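# Sort sealant cartridges into crates by fill level

## Task

Four sealant cartridges have been partly used, and their tubes are opaque. Place each cartridge holding one third or more of its contents into the blue crate and each remaining one into the dark grey crate; a cartridge in the wrong crate counts against you. A cartridge only counts if it has come to rest and the red dowel is no longer inside it. At the end both crates must stand upright, the gripper must have released everything and pulled away, and nothing may depend on the robot to stay where it is.

## Robot and tools

Robot: one xArm6 arm (six revolute joints: waist, shoulder, elbow, forearm roll, wrist pitch, wrist roll) with a two-finger parallel gripper. The fingers extend along the gripper's +z axis and close along its y axis. The reported end_effector_position is the pinch point, about 2 cm short of the fingertips when closed; closing pushes the tips roughly 10 mm further along +z.

Frame: the scene frame has its origin on the table top under the arm base, +z up, +x forward, +y to the left when facing +x. Positions are in metres, quaternions are written w first (qw, qx, qy, qz). The base may sit slightly tilted, and at long reach the reported hand position can be off.

A command row is always 8 numbers in this order: x, y, z, qw, qx, qy, qz, opening. x, y, z and the quaternion are an absolute gripper pose in the scene frame (not an offset). opening runs from -1 (closed) to +1 (fully open, 0.084 m). To hold a part, command an opening well under the grip_measured value in the result; the gap sets the squeeze. Repeating grip_measured itself still presses lightly on parts up to about 6 cm wide.

Tools:
- execute_actions(actions, pictures). actions is a list holding zero or one item. An empty list just reports the state (with pictures). An action item has rows (1 to 15 rows of 8 numbers) and optional steps (5 to 15, default 15); each row lasts one 1/30 s step and the final row repeats to fill the count. A wait item has only steps (up to 300), counted from the previous result, reply time included. A target more than 0.6 m away from the last reported position along any gripper axis gets the call rejected, and nothing moves. Resend the intended quaternion in every row rather than copying a drifted one. Pictures come only with an empty list or pictures: true.
- move(target, speed). target is one 8-number row as above, an absolute pose. speed is the path's top linear speed in m/s, 0.002 to 0.5 (default 0.25); rotation is capped at twice that in rad/s. The gripper follows a straight line lasting 0.5 to 10 s, does not brake for obstacles, may lag or overshoot the speed (notably near full extension). The opening is applied at the start. The result adds a move: line giving the outcome (done, off_target, moving, held, fault) and limits that acted (paced = pose clipped; held = some steps blocked, after which the arm may jump faster), plus the remaining distance to target. Pictures are included.
- wait(seconds): 0 to 10 s of letting physics run with no new command.
- zoom_image(camera, region): enlarge [x0, y0, x1, y1] pixels (max 504x504) of the latest image from cam_head_left, cam_head_right or cam_wrist (each 672x504).
- read_manual(section): licence texts only.
- finished_scene(scene): irreversibly ends the current scene given by its number and reports whether it succeeded.

Controller behaviour: each step the commanded pose is clipped to 70 mm and 16 degrees from the measured pose, then damped inverse kinematics chases it, favouring position over orientation. After an action ends the arm only continues to the last clipped pose, so read the reported pose and send the rest. Joint targets move at most 3.14 rad/s. A result is captured 5 steps before its action finishes; those steps run during your next reply, and the simulation keeps running while you think. A Hand target line appears only when nothing is pending.

Result lines: state gives pose, velocities, grip_measured, joint positions and joint torques (torques carry offsets and noise; nonzero in free air). pose unreachable / HELD mark steps where the clearance check altered or blocked your row; the mount counts as arm. Joint ranges (rad): waist ±6.283, shoulder -2.059 to 2.094, elbow -3.927 to 0.192, forearm roll ±6.283, wrist pitch -1.693 to 3.142, wrist roll ±6.283.

Hazards: if contact torque hits a joint's load limit (waist and shoulder 43.5, elbow and forearm roll 26.1, wrist pitch and wrist roll 17.4 N m, payload included) the arm backs off, freezes for 10 s and drops the rest of the call. Holding loads heats motors: MOTOR HOT from 65 °C, and at 80 °C an OVER-TEMPERATURE FAULT brakes the arm until cooled. Faster contact and targets set deeper past a surface push harder; fast closing can squeeze excessively. Occasional outside tugs on a held part or pushes on loose items can happen. Never let anything leave the table, avoid dropping, slamming or tipping the crates, and move smoothly with modest effort.

Cameras: two fixed head cameras and a wrist camera, with the calibration given earlier (pinhole plus radial distortion, T_world_to_cam mapping scene frame to camera). Fixed cameras can be a couple of degrees and millimetres off. Since the tubes are opaque, fill level must be inferred some other way, for example by how heavy a held cartridge reads in the joint torques.

Each tool is called after "Request:" as name(argument=value, ...) on one line, values as JSON.

## Session

I'll start by looking at the scene.

Request:
execute_actions(actions=[])

Scene clock: 0.00 s of 6600.00 s.
end_effector_position=(+0.3495, +0.7066, +0.2556) grip_measured=+1.00 end_effector_quat_wxyz=(-0.579, +0.747, +0.001, +0.326) end_effector_velocity=(-0.000, -0.000, -0.001) end_effector_angular_velocity=(-0.003, +0.001, +0.000)
Joint positions: [ 1.329  0.803 -1.599 -3.03   0.69  -2.184  0.084]
Joint velocities: [ 0.    -0.     0.001 -0.    -0.002 -0.    -0.   ]
Joint torques (N m, as the arm reports them, + toward a larger angle): no reading
Hand target: +0.350, +0.707, +0.256; -0.579, +0.747, +0.001, +0.326

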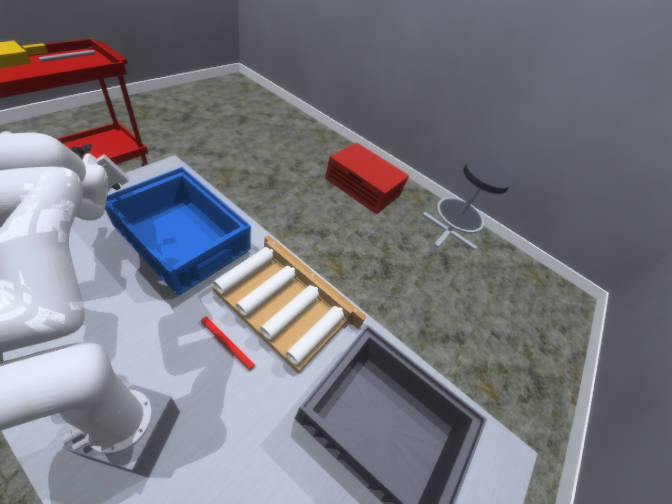

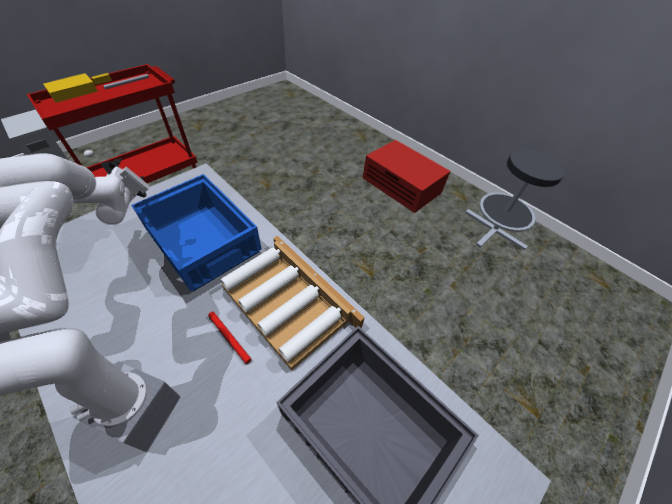

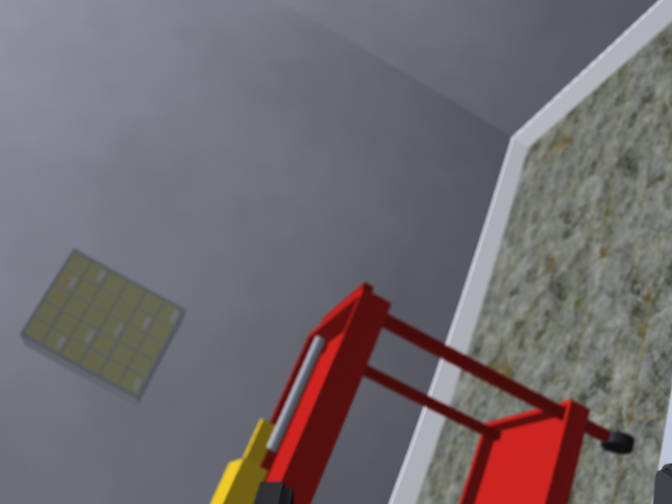

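Request:
zoom_image(camera="cam_head_left", region=[180, 210, 400, 390])

Request:
zoom_image(camera="cam_head_right", region=[180, 210, 400, 390])

Region (180, 210, 400, 390) of cam_head_left's 672x504 image, scaled by 2.291, with more detail than that image has; it fills the top 412 rows of this view, and the rest is white.

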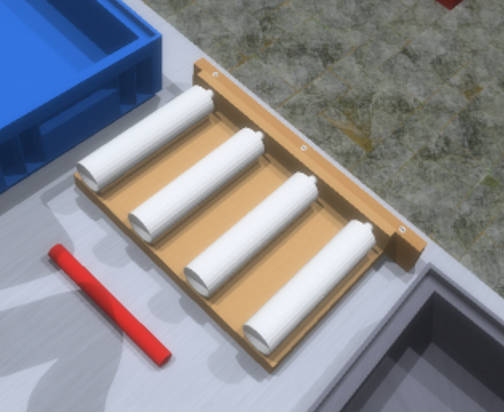

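Region (180, 210, 400, 390) of cam_head_right's 672x504 image, scaled by 2.291, with more detail than that image has; it fills the top 412 rows of this view, and the rest is white.

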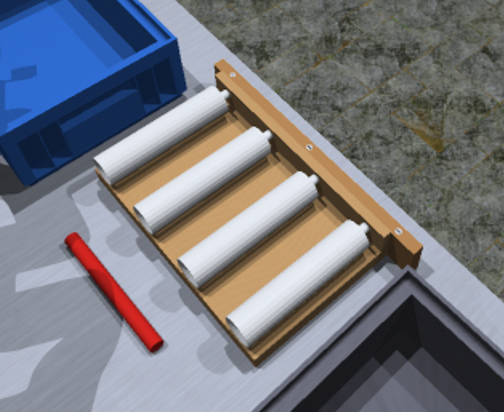

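Request:
zoom_image(camera="cam_head_left", region=[200, 265, 320, 375])

Region (200, 265, 320, 375) of cam_head_left's 672x504 image, scaled by 4.200, with more detail than that image has; it fills the top 462 rows of this view, and the rest is white.

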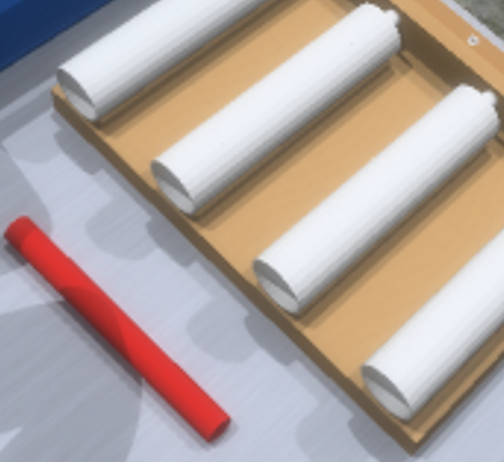

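Request:
move(target=[0.30, 0.10, 0.28, 0, 0.7071, -0.7071, 0, 1], speed=0.4)

Scene clock: 13.10 s of 6600.00 s.
end_effector_position=(+0.2990, +0.0995, +0.2792) grip_measured=+1.00 end_effector_quat_wxyz=(+0.000, +0.708, -0.707, +0.000) end_effector_velocity=(+0.000, -0.000, -0.000) end_effector_angular_velocity=(-0.007, +0.003, -0.003)
Joint positions: [ 0.513  0.007 -0.944 -3.135 -0.903 -1.263  0.084]
Joint velocities: [ 0.006  0.005 -0.004 -0.007 -0.004  0.013  0.   ]
Joint torques (N m, as the arm reports them, + toward a larger angle): [ -0.75 -12.28  -9.71  -0.72  -1.74   0.2 ]
Hand target: +0.299, +0.100, +0.279; +0.001, +0.708, -0.707, +0.000
Off the commanded pose: 0.001 m, 0 deg.
Kept back: nothing.
After step 90, 5.30 s passed at rest.
move: done; limits=paced
camera_calibration (this result's frames):
cam_wrist: T_world_to_cam=[[-0.999973, -0.00718764, 0.00167194, 0.333265], [-0.00716345, 0.999876, 0.0140522, -0.0312949], [-0.00177273, 0.0140398, -0.9999, 0.407992], [0, 0, 0, 1]] pos_world=[0.333755, 0.0279582, 0.407833]

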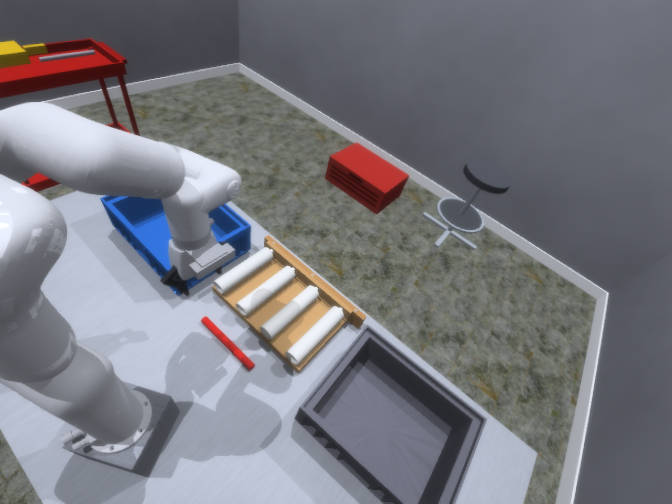

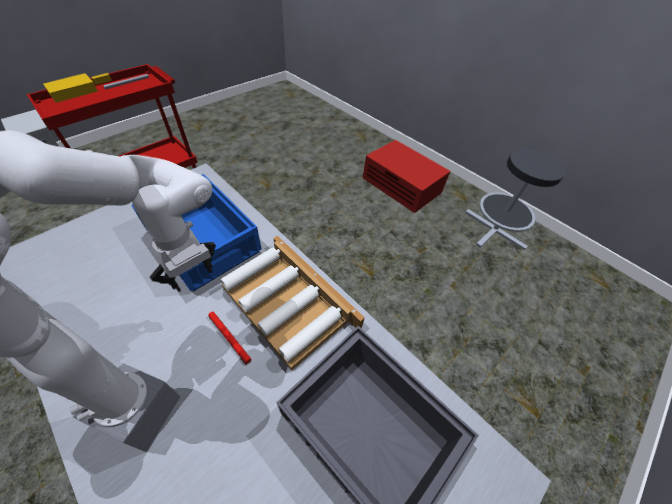

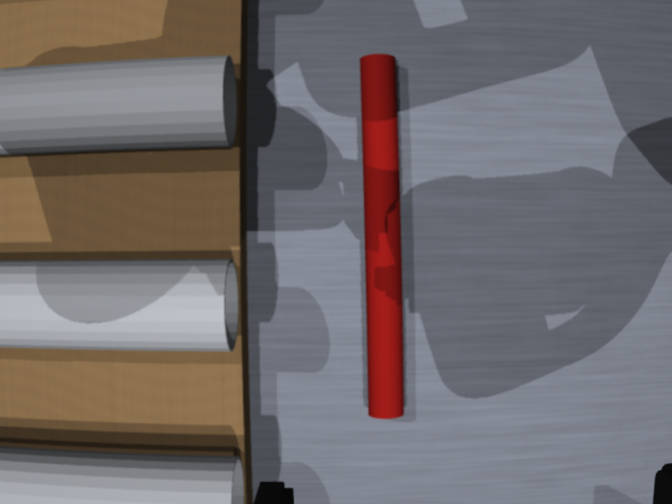

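Request:
move(target=[0.304, 0.105, 0.026, 0, 0.7071, -0.7071, 0, 0.2], speed=0.3)

Scene clock: 15.77 s of 6600.00 s.
end_effector_position=(+0.3047, +0.1053, +0.0261) grip_measured=+0.19 end_effector_quat_wxyz=(-0.001, +0.707, -0.707, +0.000) end_effector_velocity=(-0.002, -0.001, -0.003) end_effector_angular_velocity=(-0.002, +0.006, -0.002)
Joint positions: [ 0.525  0.651 -0.96  -3.12  -0.273 -1.266  0.052]
Joint velocities: [-0.001  0.01  -0.003  0.002  0.001  0.    -0.   ]
Joint torques (N m, as the arm reports them, + toward a larger angle): [ -0.45 -16.51  -5.07  -1.07  -1.43   0.28]
Hand target: +0.304, +0.105, +0.026; -0.000, +0.707, -0.707, -0.000
Off the commanded pose: 0.001 m, 0 deg.
Kept back: nothing.
move: done
camera_calibration (this result's frames):
cam_wrist: T_world_to_cam=[[-0.999981, -0.00609519, 0.00103189, 0.339325], [-0.00607864, 0.999864, 0.0153515, -0.0338782], [-0.00112532, 0.015345, -0.999882, 0.154499], [0, 0, 0, 1]] pos_world=[0.339287, 0.0335711, 0.15465]

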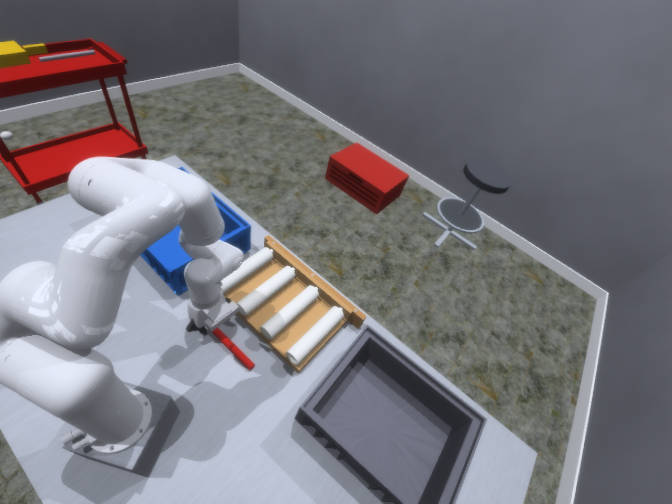

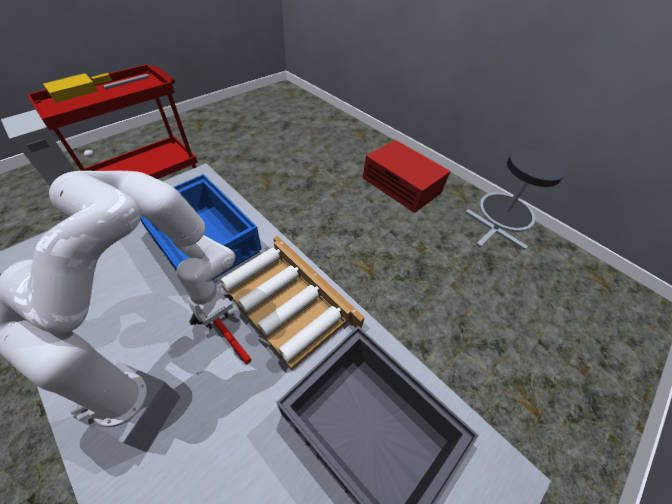

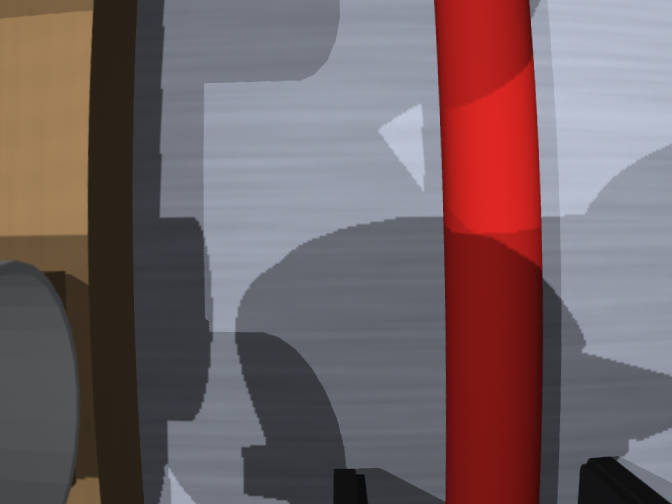

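Request:
execute_actions(actions=[{"rows": [[0.302,0.105,0.024,0,0.7071,-0.7071,0,0.1],[0.301,0.105,0.022,0,0.7071,-0.7071,0,0.0],[0.301,0.105,0.021,0,0.7071,-0.7071,0,-0.1],[0.301,0.105,0.021,0,0.7071,-0.7071,0,-0.2],[0.301,0.105,0.021,0,0.7071,-0.7071,0,-0.3],[0.301,0.105,0.021,0,0.7071,-0.7071,0,-0.4],[0.301,0.105,0.021,0,0.7071,-0.7071,0,-0.5],[0.301,0.105,0.021,0,0.7071,-0.7071,0,-0.6],[0.301,0.105,0.021,0,0.7071,-0.7071,0,-0.7],[0.301,0.105,0.021,0,0.7071,-0.7071,0,-0.8],[0.301,0.105,0.021,0,0.7071,-0.7071,0,-0.9]], "steps": 15}], pictures=true)

Scene clock: 16.53 s of 6600.00 s.
end_effector_position=(+0.3015, +0.1051, +0.0214) grip_measured=-0.51 end_effector_quat_wxyz=(-0.000, +0.707, -0.707, +0.000) end_effector_velocity=(-0.000, -0.000, +0.000) end_effector_angular_velocity=(-0.001, +0.000, -0.002)
Joint positions: [ 0.528  0.661 -0.954 -3.121 -0.258 -1.263  0.022]
Joint velocities: [ 0.001 -0.     0.001 -0.002  0.     0.004  0.   ]
Joint torques (N m, as the arm reports them, + toward a larger angle): [ -0.63 -14.8   -4.57  -0.92  -1.29   0.31]
Steps of this call (steps 1 to 13: nothing new was sent; steps 14 to 23: the first 10 steps of this action). Readings (end_effector_position):
14: (+0.3044, +0.1052, +0.0255)
15: (+0.3041, +0.1052, +0.0252)
17: (+0.3025, +0.1051, +0.0234)
21: (+0.3013, +0.1050, +0.0214)
23: the state above
camera_calibration (this result's frames):
cam_wrist: T_world_to_cam=[[-0.999982, -0.00592581, 0.00128629, 0.336021], [-0.00590593, 0.999871, 0.0149419, -0.0337091], [-0.00137467, 0.014934, -0.999888, 0.149948], [0, 0, 0, 1]] pos_world=[0.336022, 0.0334566, 0.150003]

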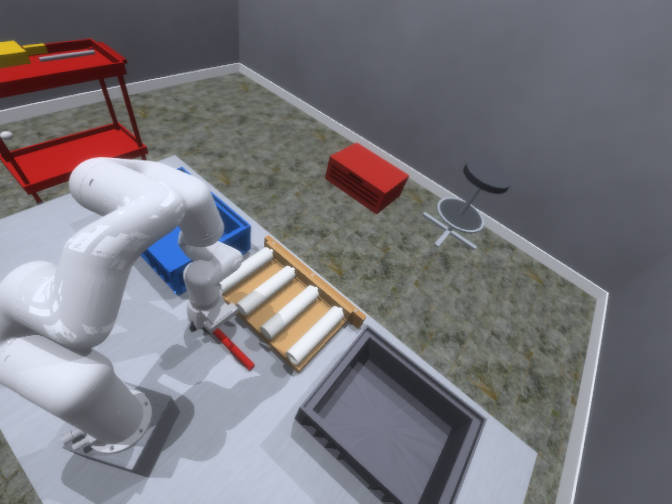

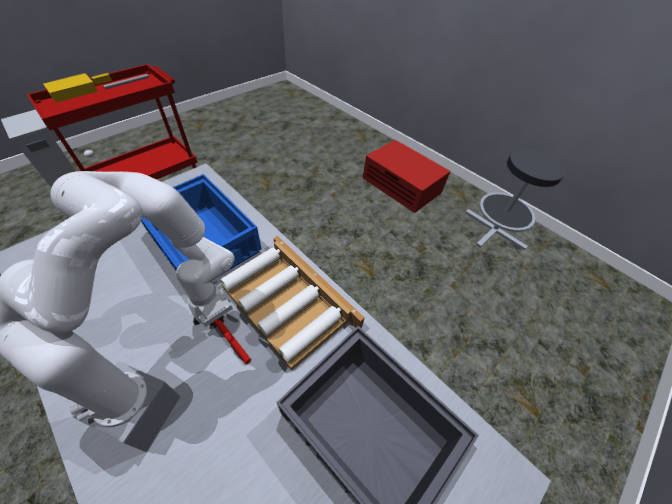

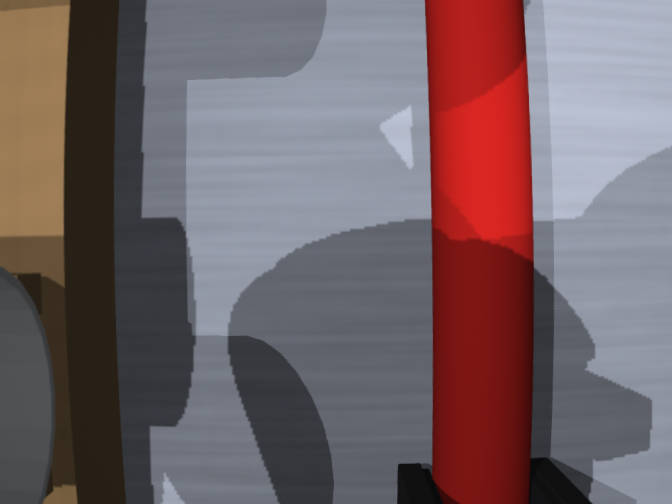

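Request:
move(target=[0.301, 0.105, 0.13, 0, 0.7071, -0.7071, 0, -0.9], speed=0.3)

Request:
move(target=[0.19, 0.172, 0.13, 0, 0.99988, 0.0157, 0, -0.9], speed=0.4)

Scene clock: 17.87 s of 6600.00 s.
end_effector_position=(+0.3006, +0.1048, +0.1297) grip_measured=-0.51 end_effector_quat_wxyz=(+0.000, +0.707, -0.707, -0.000) end_effector_velocity=(+0.001, +0.000, +0.003) end_effector_angular_velocity=(+0.001, -0.004, +0.002)
Joint positions: [ 0.529  0.34  -0.872 -3.131 -0.498 -1.251  0.022]
Joint velocities: [ 0.    -0.007 -0.001 -0.    -0.004 -0.001  0.   ]
Joint torques (N m, as the arm reports them, + toward a larger angle): [ -0.9  -14.2   -7.    -0.82  -1.63   0.29]
Hand target: +0.301, +0.105, +0.130; +0.000, +0.707, -0.707, +0.000
Off your previous action's commanded pose: 0.001 m, 0 deg at its last step (step 5 of this call).
Off the commanded pose: 0.001 m, 0 deg.
Kept back: nothing.
move: done
camera_calibration (this result's frames):
cam_wrist: T_world_to_cam=[[-0.999979, -0.00578402, 0.00280729, 0.334798], [-0.00574344, 0.999882, 0.0142537, -0.0350137], [-0.00288941, 0.0142373, -0.999894, 0.258811], [0, 0, 0, 1]] pos_world=[0.335338, 0.0332612, 0.258343]

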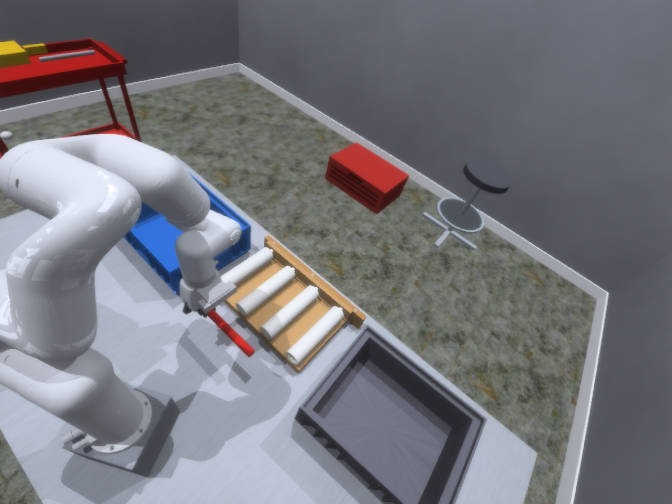

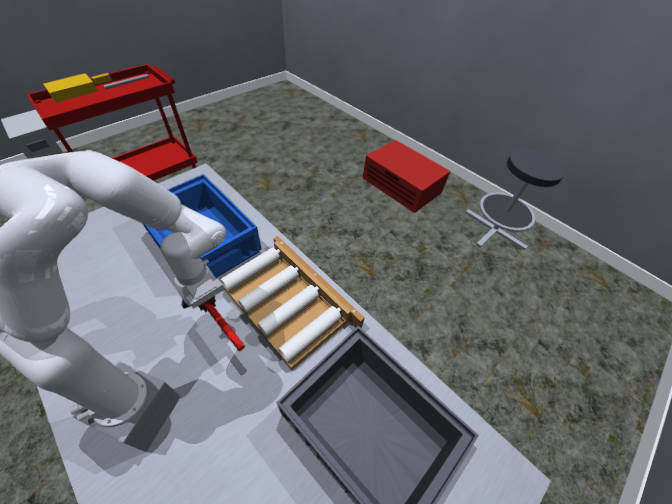

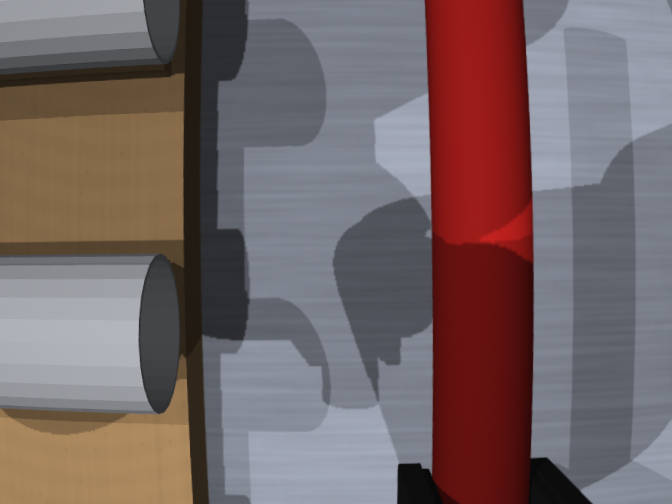

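Scene clock: 20.37 s of 6600.00 s.
end_effector_position=(+0.1901, +0.1729, +0.1299) grip_measured=-0.51 end_effector_quat_wxyz=(-0.000, +1.000, +0.015, -0.000) end_effector_velocity=(-0.000, +0.001, -0.000) end_effector_angular_velocity=(+0.005, +0.003, +0.008)
Joint positions: [ 0.952  0.195 -0.638 -3.163 -0.408 -2.4    0.022]
Joint velocities: [-0.007 -0.     0.     0.015  0.001 -0.028  0.   ]
Joint torques (N m, as the arm reports them, + toward a larger angle): [ -0.67 -11.81  -6.35  -0.82  -1.47   0.32]
Hand target: +0.190, +0.173, +0.130; -0.001, +1.000, +0.016, -0.000
Off the commanded pose: 0.001 m, 0 deg.
Kept back: nothing.
move: done
camera_calibration (this result's frames):
cam_wrist: T_world_to_cam=[[0.0361628, -0.999345, 0.000926161, 0.199807], [-0.999235, -0.036145, 0.0149089, 0.264163], [-0.0148656, -0.0014646, -0.999888, 0.262699], [0, 0, 0, 1]] pos_world=[0.26064, 0.209609, 0.258546]

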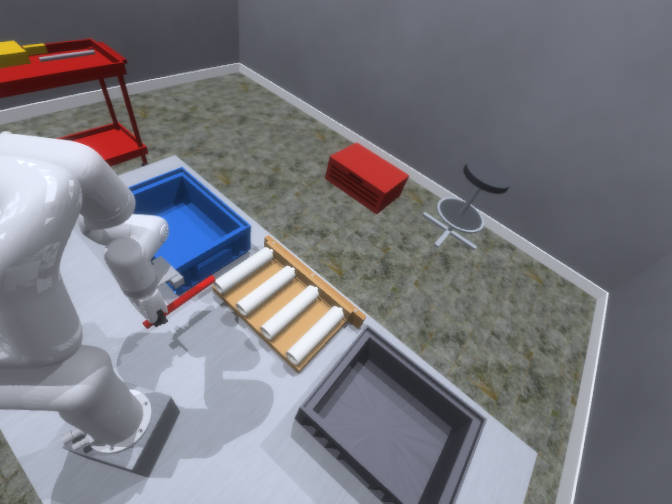

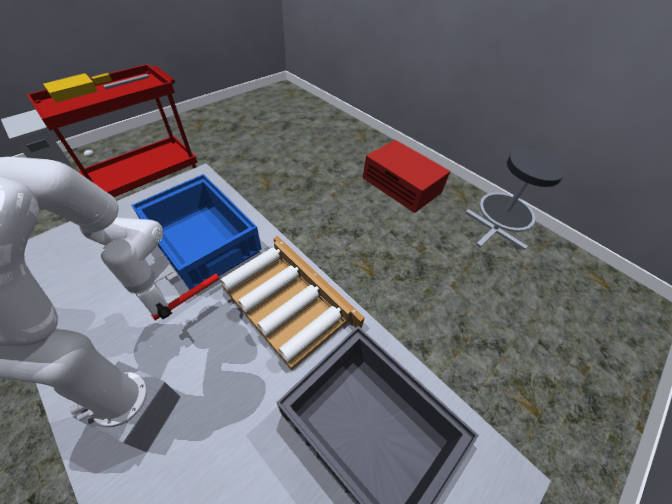

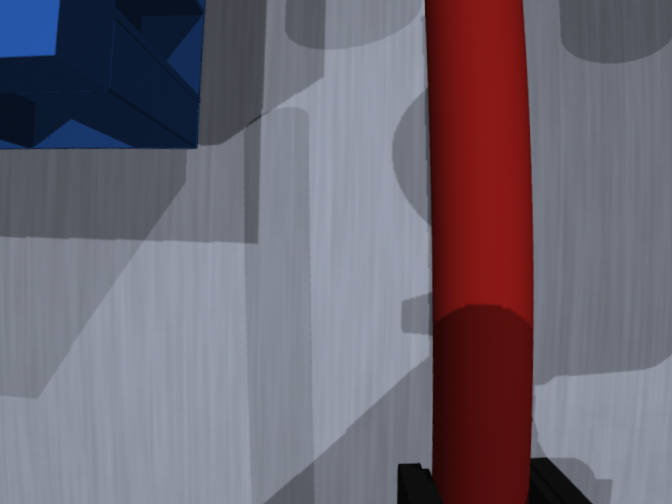

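Request:
move(target=[0.195, 0.172, 0.064, 0, 0.99988, 0.0157, 0, -0.9], speed=0.2)

Scene clock: 21.83 s of 6600.00 s.
end_effector_position=(+0.1952, +0.1722, +0.0641) grip_measured=-0.51 end_effector_quat_wxyz=(-0.000, +1.000, +0.016, +0.000) end_effector_velocity=(-0.000, -0.000, -0.002) end_effector_angular_velocity=(-0.001, +0.001, +0.001)
Joint positions: [ 0.94   0.424 -0.687 -3.18  -0.229 -2.395  0.022]
Joint velocities: [-0.     0.006 -0.001 -0.001  0.004  0.     0.   ]
Joint torques (N m, as the arm reports them, + toward a larger angle): [ -0.37 -13.45  -4.69  -0.84  -1.67   0.27]
Hand target: +0.195, +0.172, +0.064; -0.000, +1.000, +0.016, -0.000
Off the commanded pose: 0.000 m, 0 deg.
Kept back: nothing.
move: done
camera_calibration (this result's frames):
cam_wrist: T_world_to_cam=[[0.0373165, -0.999302, 0.00145032, 0.198664], [-0.999201, -0.0372919, 0.0143473, 0.270463], [-0.0142832, -0.00198455, -0.999896, 0.19693], [0, 0, 0, 1]] pos_world=[0.265646, 0.209002, 0.192741]

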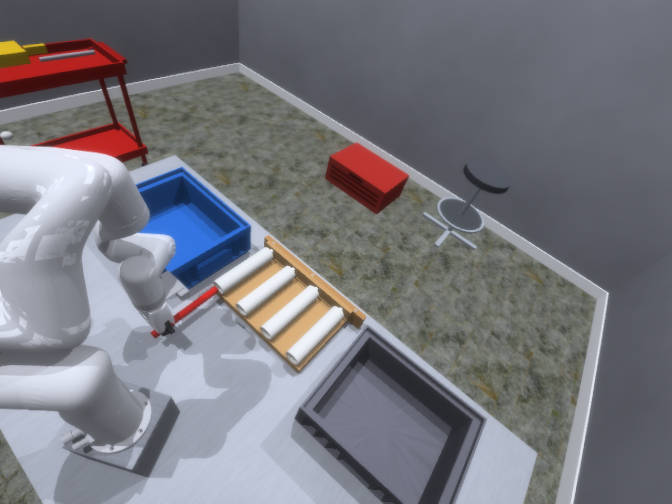

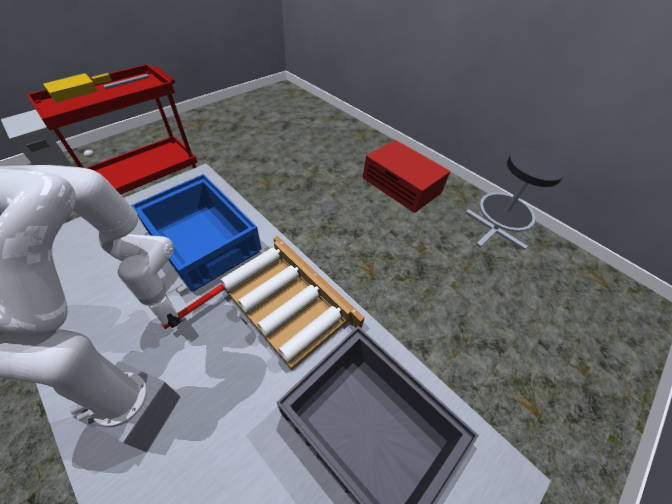

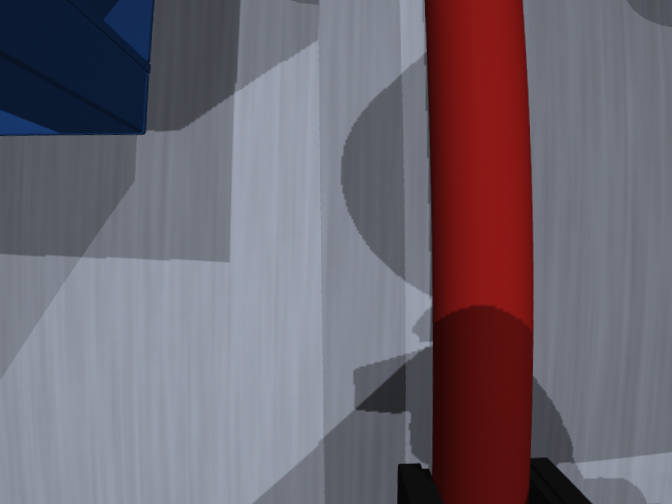

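Request:
zoom_image(camera="cam_head_left", region=[140, 240, 300, 350])

Request:
zoom_image(camera="cam_head_right", region=[140, 240, 300, 350])

Region (140, 240, 300, 350) of cam_head_left's 672x504 image, scaled by 3.150, with more detail than that image has; it fills the top 346 rows of this view, and the rest is white.

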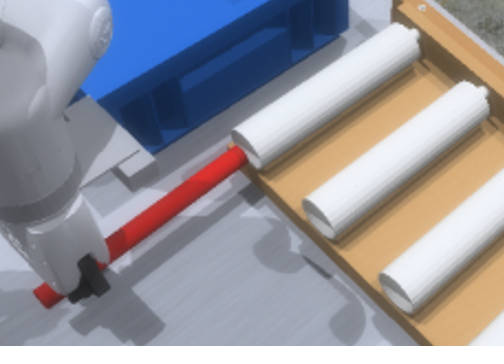

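Region (140, 240, 300, 350) of cam_head_right's 672x504 image, scaled by 3.150, with more detail than that image has; it fills the top 346 rows of this view, and the rest is white.

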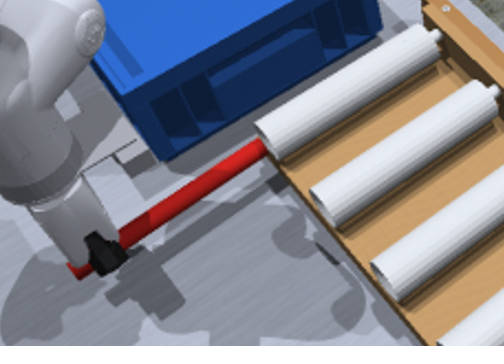

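Request:
execute_actions(actions=[{"rows": [[0.197,0.172,0.064,0,0.99988,0.0157,0,-0.9],[0.199,0.172,0.064,0,0.99988,0.0157,0,-0.9],[0.201,0.1721,0.064,0,0.99988,0.0157,0,-0.9],[0.203,0.1722,0.064,0,0.99988,0.0157,0,-0.9],[0.205,0.1723,0.064,0,0.99988,0.0157,0,-0.9],[0.207,0.1723,0.064,0,0.99988,0.0157,0,-0.9],[0.209,0.1724,0.064,0,0.99988,0.0157,0,-0.9],[0.211,0.1725,0.064,0,0.99988,0.0157,0,-0.9],[0.213,0.1725,0.064,0,0.99988,0.0157,0,-0.9],[0.215,0.1726,0.064,0,0.99988,0.0157,0,-0.9],[0.217,0.1727,0.064,0,0.99988,0.0157,0,-0.9],[0.219,0.1727,0.064,0,0.99988,0.0157,0,-0.9],[0.221,0.1728,0.064,0,0.99988,0.0157,0,-0.9],[0.223,0.1729,0.064,0,0.99988,0.0157,0,-0.9],[0.225,0.173,0.064,0,0.99988,0.0157,0,-0.9]], "steps": 15}], pictures=true)

Scene clock: 23.50 s of 6600.00 s.
end_effector_position=(+0.2090, +0.1723, +0.0641) grip_measured=-0.51 end_effector_quat_wxyz=(+0.000, +1.000, +0.016, +0.001) end_effector_velocity=(+0.058, +0.001, +0.000) end_effector_angular_velocity=(-0.004, -0.001, -0.001)
Joint positions: [ 0.906  0.442 -0.726 -3.179 -0.249 -2.43   0.022]
Joint velocities: [-0.142  0.078 -0.167  0.018 -0.089 -0.16   0.   ]
Joint torques (N m, as the arm reports them, + toward a larger angle): [ -0.37 -12.88  -5.05  -0.52  -1.83   0.43]
Steps of this call (steps 1 to 40: nothing new was sent; steps 41 to 50: the first 10 steps of this action). Readings (end_effector_position):
41: (+0.1951, +0.1720, +0.0638)
42: (+0.1955, +0.1720, +0.0639)
44: (+0.1978, +0.1719, +0.0639)
48: (+0.2051, +0.1722, +0.0641)
50: the state above
camera_calibration (this result's frames):
cam_wrist: T_world_to_cam=[[0.036983, -0.999312, 0.00266672, 0.198286], [-0.999229, -0.0369445, 0.0132692, 0.28431], [-0.0131615, -0.0031554, -0.999908, 0.197068], [0, 0, 0, 1]] pos_world=[0.279352, 0.209275, 0.192748]

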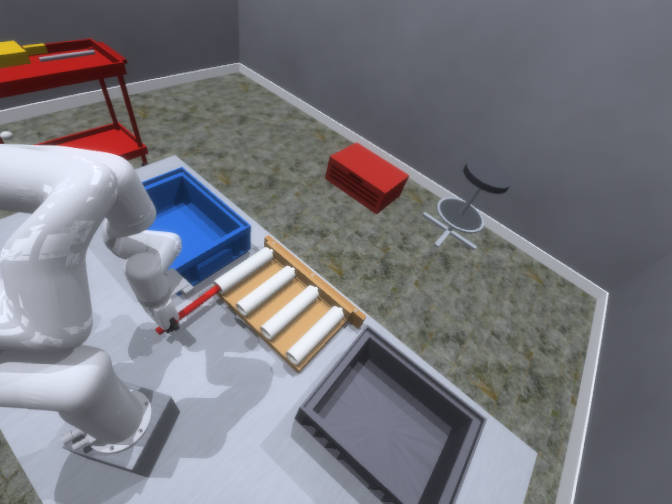

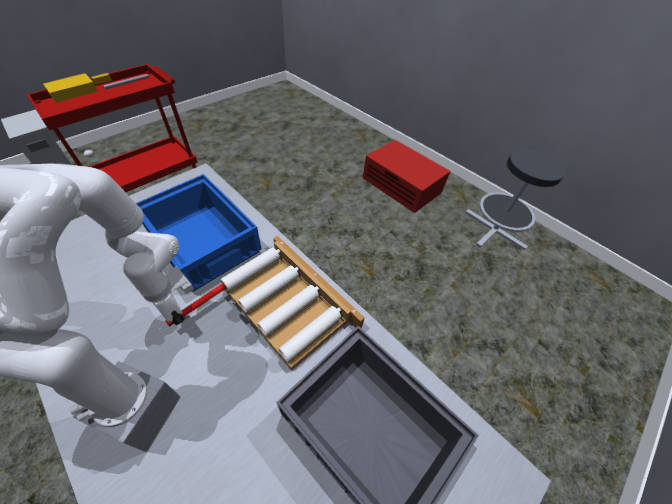

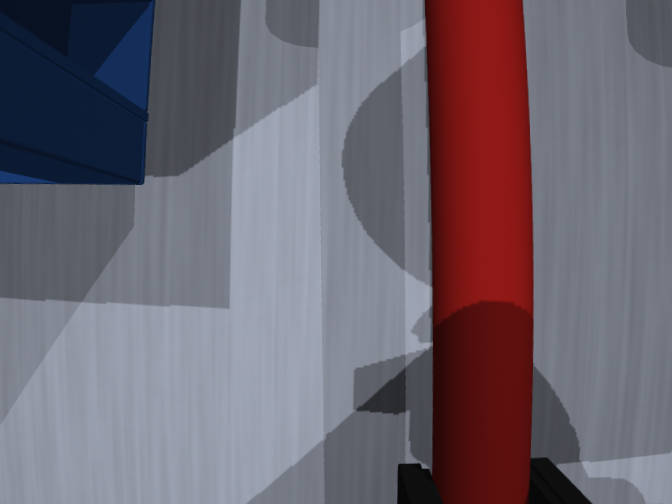

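Request:
execute_actions(actions=[{"rows": [[0.227,0.173,0.064,0,0.99988,0.0157,0,-0.9],[0.229,0.1731,0.064,0,0.99988,0.0157,0,-0.9],[0.231,0.1732,0.064,0,0.99988,0.0157,0,-0.9],[0.233,0.1732,0.064,0,0.99988,0.0157,0,-0.9],[0.235,0.1733,0.064,0,0.99988,0.0157,0,-0.9],[0.237,0.1733,0.064,0,0.99988,0.0157,0,-0.9],[0.239,0.1734,0.064,0,0.99988,0.0157,0,-0.9],[0.241,0.1735,0.064,0,0.99988,0.0157,0,-0.9],[0.243,0.1735,0.064,0,0.99988,0.0157,0,-0.9],[0.245,0.1736,0.064,0,0.99988,0.0157,0,-0.9],[0.247,0.1737,0.064,0,0.99988,0.0157,0,-0.9],[0.249,0.1737,0.064,0,0.99988,0.0157,0,-0.9],[0.251,0.1738,0.064,0,0.99988,0.0157,0,-0.9],[0.253,0.1739,0.064,0,0.99988,0.0157,0,-0.9],[0.255,0.174,0.064,0,0.99988,0.0157,0,-0.9]], "steps": 15}])

Scene clock: 24.20 s of 6600.00 s.
end_effector_position=(+0.2390, +0.1732, +0.0641) grip_measured=-0.51 end_effector_quat_wxyz=(+0.000, +1.000, +0.016, +0.001) end_effector_velocity=(+0.059, +0.001, +0.000) end_effector_angular_velocity=(-0.001, -0.001, -0.001)
Joint positions: [ 0.837  0.485 -0.816 -3.165 -0.296 -2.513  0.022]
Joint velocities: [-0.123  0.087 -0.182  0.018 -0.094 -0.139  0.   ]
Joint torques (N m, as the arm reports them, + toward a larger angle): [ -0.51 -14.95  -5.59  -0.88  -1.24   0.57]
Off your previous action's commanded pose: 0.006 m, 0 deg at its last step (step 5 of this call).
Steps of this call (steps 1 to 5: the last 5 steps of your previous action; steps 6 to 11: nothing new was sent; steps 12 to 21: the first 10 steps of this action). Readings (end_effector_position):
12: (+0.2247, +0.1727, +0.0641)
13: (+0.2251, +0.1727, +0.0641)
15: (+0.2275, +0.1728, +0.0640)
19: (+0.2350, +0.1731, +0.0641)
21: the state above

Request:
execute_actions(actions=[{"rows": [[0.257,0.174,0.064,0,1,0.0157,0,-0.9],[0.259,0.174,0.064,0,1,0.0157,0,-0.9],[0.261,0.174,0.064,0,1,0.0157,0,-0.9],[0.263,0.174,0.064,0,1,0.0157,0,-0.9],[0.265,0.174,0.064,0,1,0.0157,0,-0.9],[0.267,0.174,0.064,0,1,0.0157,0,-0.9],[0.269,0.174,0.064,0,1,0.0157,0,-0.9],[0.271,0.175,0.064,0,1,0.0157,0,-0.9],[0.273,0.175,0.064,0,1,0.0157,0,-0.9],[0.275,0.175,0.064,0,1,0.0157,0,-0.9],[0.277,0.175,0.064,0,1,0.0157,0,-0.9],[0.279,0.175,0.064,0,1,0.0157,0,-0.9],[0.281,0.175,0.064,0,1,0.0157,0,-0.9],[0.283,0.175,0.064,0,1,0.0157,0,-0.9],[0.285,0.175,0.064,0,1,0.0157,0,-0.9]], "steps": 15}])

Scene clock: 24.83 s of 6600.00 s.
end_effector_position=(+0.2689, +0.1742, +0.0641) grip_measured=-0.51 end_effector_quat_wxyz=(+0.000, +1.000, +0.016, +0.001) end_effector_velocity=(+0.060, +0.007, +0.000) end_effector_angular_velocity=(+0.001, -0.003, +0.003)
Joint positions: [ 0.781  0.532 -0.913 -3.155 -0.346 -2.58   0.022]
Joint velocities: [-0.087  0.101 -0.208  0.012 -0.104 -0.102 -0.   ]
Joint torques (N m, as the arm reports them, + toward a larger angle): [ -0.65 -15.33  -5.72  -0.92  -1.42   0.16]
Off your previous action's commanded pose: 0.006 m, 0 deg at its last step (step 5 of this call).
Steps of this call (steps 1 to 5: the last 5 steps of your previous action; steps 6 to 9: nothing new was sent; steps 10 to 19: the first 10 steps of this action). Readings (end_effector_position):
10: (+0.2545, +0.1736, +0.0641)
11: (+0.2550, +0.1736, +0.0641)
13: (+0.2574, +0.1737, +0.0640)
17: (+0.2649, +0.1738, +0.0641)
19: the state above

Request:
execute_actions(actions=[{"rows": [[0.287,0.175,0.064,0,1,0.0157,0,-0.9],[0.289,0.175,0.064,0,1,0.0157,0,-0.9],[0.291,0.175,0.064,0,1,0.0157,0,-0.9],[0.293,0.175,0.064,0,1,0.0157,0,-0.9],[0.295,0.175,0.064,0,1,0.0157,0,-0.9],[0.297,0.175,0.064,0,1,0.0157,0,-0.9],[0.299,0.175,0.064,0,1,0.0157,0,-0.9],[0.301,0.176,0.064,0,1,0.0157,0,-0.9],[0.303,0.176,0.064,0,1,0.0157,0,-0.9],[0.305,0.176,0.064,0,1,0.0157,0,-0.9],[0.307,0.176,0.064,0,1,0.0157,0,-0.9],[0.309,0.176,0.064,0,1,0.0157,0,-0.9],[0.311,0.176,0.064,0,1,0.0157,0,-0.9],[0.313,0.176,0.064,0,1,0.0157,0,-0.9],[0.315,0.176,0.064,0,1,0.0157,0,-0.9]], "steps": 15}], pictures=true)

Scene clock: 25.40 s of 6600.00 s.
end_effector_position=(+0.2988, +0.1752, +0.0641) grip_measured=-0.51 end_effector_quat_wxyz=(+0.000, +1.000, +0.016, +0.000) end_effector_velocity=(+0.060, +0.008, +0.000) end_effector_angular_velocity=(+0.002, -0.004, +0.005)
Joint positions: [ 0.733  0.583 -1.017 -3.148 -0.399 -2.633  0.022]
Joint velocities: [-0.072  0.109 -0.223  0.008 -0.109 -0.085 -0.   ]
Joint torques (N m, as the arm reports them, + toward a larger angle): [  0.13 -16.37  -6.52  -0.74  -1.6    0.45]
Off your previous action's commanded pose: 0.006 m, 0 deg at its last step (step 5 of this call).
Steps of this call (steps 1 to 5: the last 5 steps of your previous action; steps 6 to 7: nothing new was sent; steps 8 to 17: the first 10 steps of this action). Readings (end_effector_position):
8: (+0.2835, +0.1747, +0.0642)
9: (+0.2845, +0.1747, +0.0641)
11: (+0.2872, +0.1747, +0.0641)
15: (+0.2948, +0.1748, +0.0641)
17: the state above
camera_calibration (this result's frames):
cam_wrist: T_world_to_cam=[[0.0370552, -0.999311, 0.00232257, 0.197859], [-0.999219, -0.0370197, 0.0138286, 0.374069], [-0.013733, -0.00283317, -0.999902, 0.198408], [0, 0, 0, 1]] pos_world=[0.36917, 0.212132, 0.192756]

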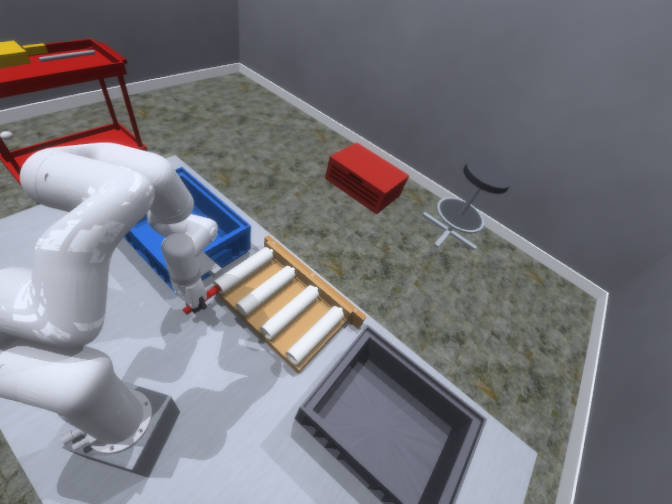

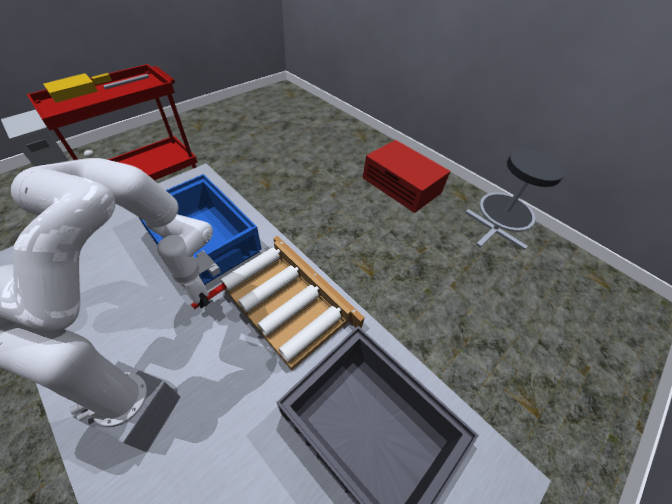

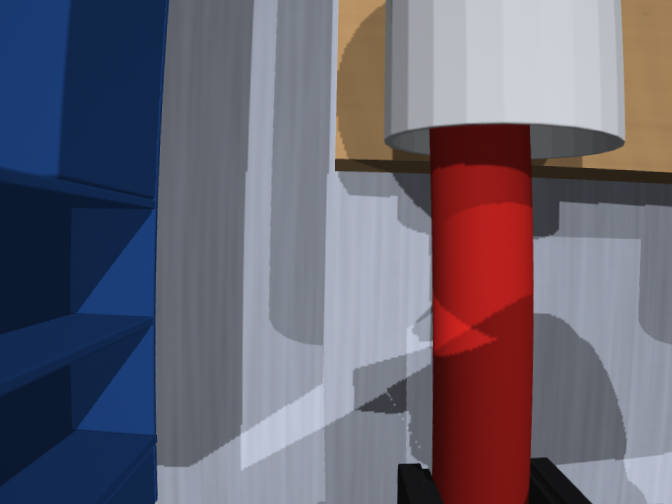

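Request:
execute_actions(actions=[{"rows": [[0.317,0.175,0.064,0,1,0.0157,0,-0.9],[0.319,0.175,0.064,0,1,0.0157,0,-0.9],[0.321,0.175,0.064,0,1,0.0157,0,-0.9],[0.323,0.175,0.064,0,1,0.0157,0,-0.9],[0.325,0.175,0.064,0,1,0.0157,0,-0.9],[0.327,0.175,0.064,0,1,0.0157,0,-0.9],[0.329,0.175,0.064,0,1,0.0157,0,-0.9],[0.331,0.175,0.064,0,1,0.0157,0,-0.9],[0.333,0.175,0.064,0,1,0.0157,0,-0.9],[0.335,0.175,0.064,0,1,0.0157,0,-0.9],[0.337,0.175,0.064,0,1,0.0157,0,-0.9],[0.339,0.175,0.064,0,1,0.0157,0,-0.9],[0.341,0.175,0.064,0,1,0.0157,0,-0.9],[0.343,0.175,0.064,0,1,0.0157,0,-0.9],[0.345,0.175,0.064,0,1,0.0157,0,-0.9]], "steps": 15}])

Scene clock: 26.23 s of 6600.00 s.
end_effector_position=(+0.3289, +0.1748, +0.0641) grip_measured=-0.51 end_effector_quat_wxyz=(+0.000, +1.000, +0.016, +0.000) end_effector_velocity=(+0.059, -0.001, -0.000) end_effector_angular_velocity=(+0.000, -0.003, +0.001)
Joint positions: [ 0.689  0.637 -1.126 -3.144 -0.454 -2.681  0.022]
Joint velocities: [-0.077  0.111 -0.22   0.004 -0.106 -0.082  0.   ]
Joint torques (N m, as the arm reports them, + toward a larger angle): [ -0.45 -18.56  -6.94  -0.97  -1.69   0.06]
Off your previous action's commanded pose: 0.006 m, 0 deg at its last step (step 5 of this call).
Steps of this call (steps 1 to 5: the last 5 steps of your previous action; steps 6 to 15: nothing new was sent; steps 16 to 25: the first 10 steps of this action). Readings (end_effector_position):
16: (+0.3148, +0.1756, +0.0641)
17: (+0.3152, +0.1755, +0.0641)
19: (+0.3176, +0.1751, +0.0641)
23: (+0.3250, +0.1748, +0.0641)
25: the state above

Request:
execute_actions(actions=[{"rows": [[0.347,0.175,0.064,0,1,0.0157,0,-0.9],[0.349,0.175,0.064,0,1,0.0157,0,-0.9],[0.351,0.175,0.064,0,1,0.0157,0,-0.9],[0.353,0.175,0.064,0,1,0.0157,0,-0.9],[0.355,0.175,0.064,0,1,0.0157,0,-0.9],[0.357,0.175,0.064,0,1,0.0157,0,-0.9],[0.359,0.175,0.064,0,1,0.0157,0,-0.9],[0.361,0.175,0.064,0,1,0.0157,0,-0.9],[0.363,0.175,0.064,0,1,0.0157,0,-0.9],[0.365,0.175,0.064,0,1,0.0157,0,-0.9],[0.367,0.175,0.064,0,1,0.0157,0,-0.9],[0.369,0.175,0.064,0,1,0.0157,0,-0.9],[0.371,0.175,0.064,0,1,0.0157,0,-0.9]], "steps": 15}], pictures=true)

Scene clock: 26.77 s of 6600.00 s.
end_effector_position=(+0.3587, +0.1748, +0.0641) grip_measured=-0.51 end_effector_quat_wxyz=(+0.000, +1.000, +0.016, +0.000) end_effector_velocity=(+0.059, -0.000, -0.000) end_effector_angular_velocity=(+0.001, -0.002, -0.001)
Joint positions: [ 0.653  0.697 -1.245 -3.141 -0.512 -2.72   0.022]
Joint velocities: [-0.068  0.123 -0.243  0.004 -0.118 -0.07   0.   ]
Joint torques (N m, as the arm reports them, + toward a larger angle): [ -1.61 -19.58  -7.78  -0.89  -1.63   0.48]
Off your previous action's commanded pose: 0.006 m, 0 deg at its last step (step 5 of this call).
Steps of this call (steps 1 to 5: the last 5 steps of your previous action; step 6: nothing new was sent; steps 7 to 16: the first 10 steps of this action). Readings (end_effector_position):
7: (+0.3424, +0.1747, +0.0641)
8: (+0.3438, +0.1747, +0.0641)
10: (+0.3470, +0.1748, +0.0641)
14: (+0.3547, +0.1748, +0.0641)
16: the state above
camera_calibration (this result's frames):
cam_wrist: T_world_to_cam=[[0.0371435, -0.999308, 0.00206955, 0.195172], [-0.999216, -0.0371115, 0.0137968, 0.433922], [-0.0137105, -0.00258039, -0.999903, 0.199184], [0, 0, 0, 1]] pos_world=[0.429063, 0.211655, 0.192774]

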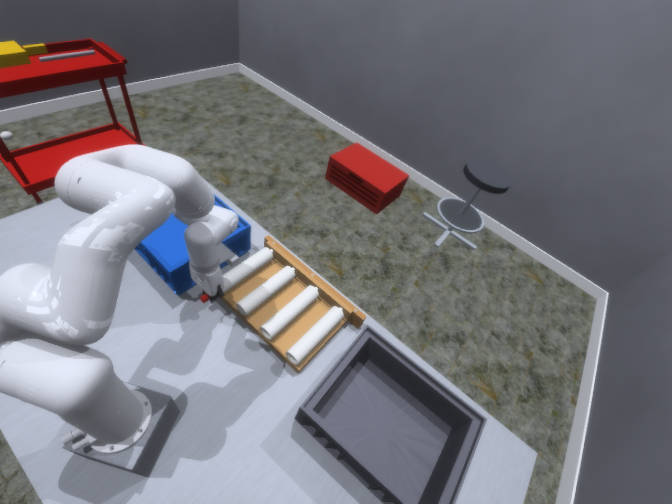

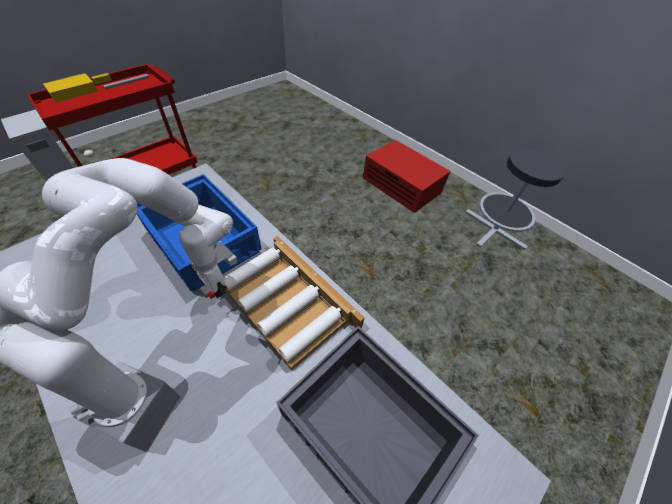

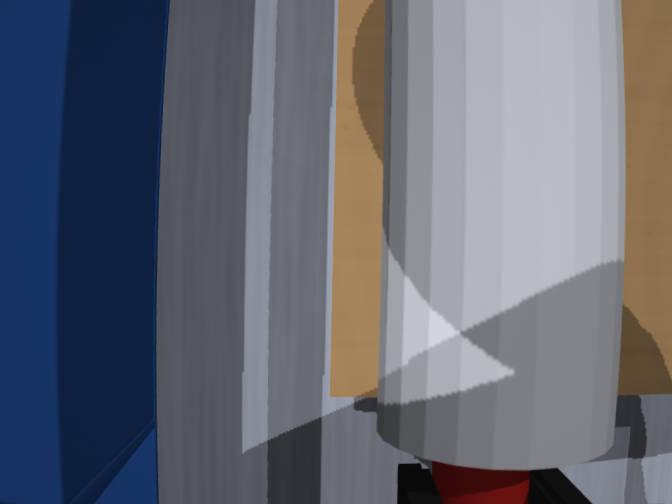

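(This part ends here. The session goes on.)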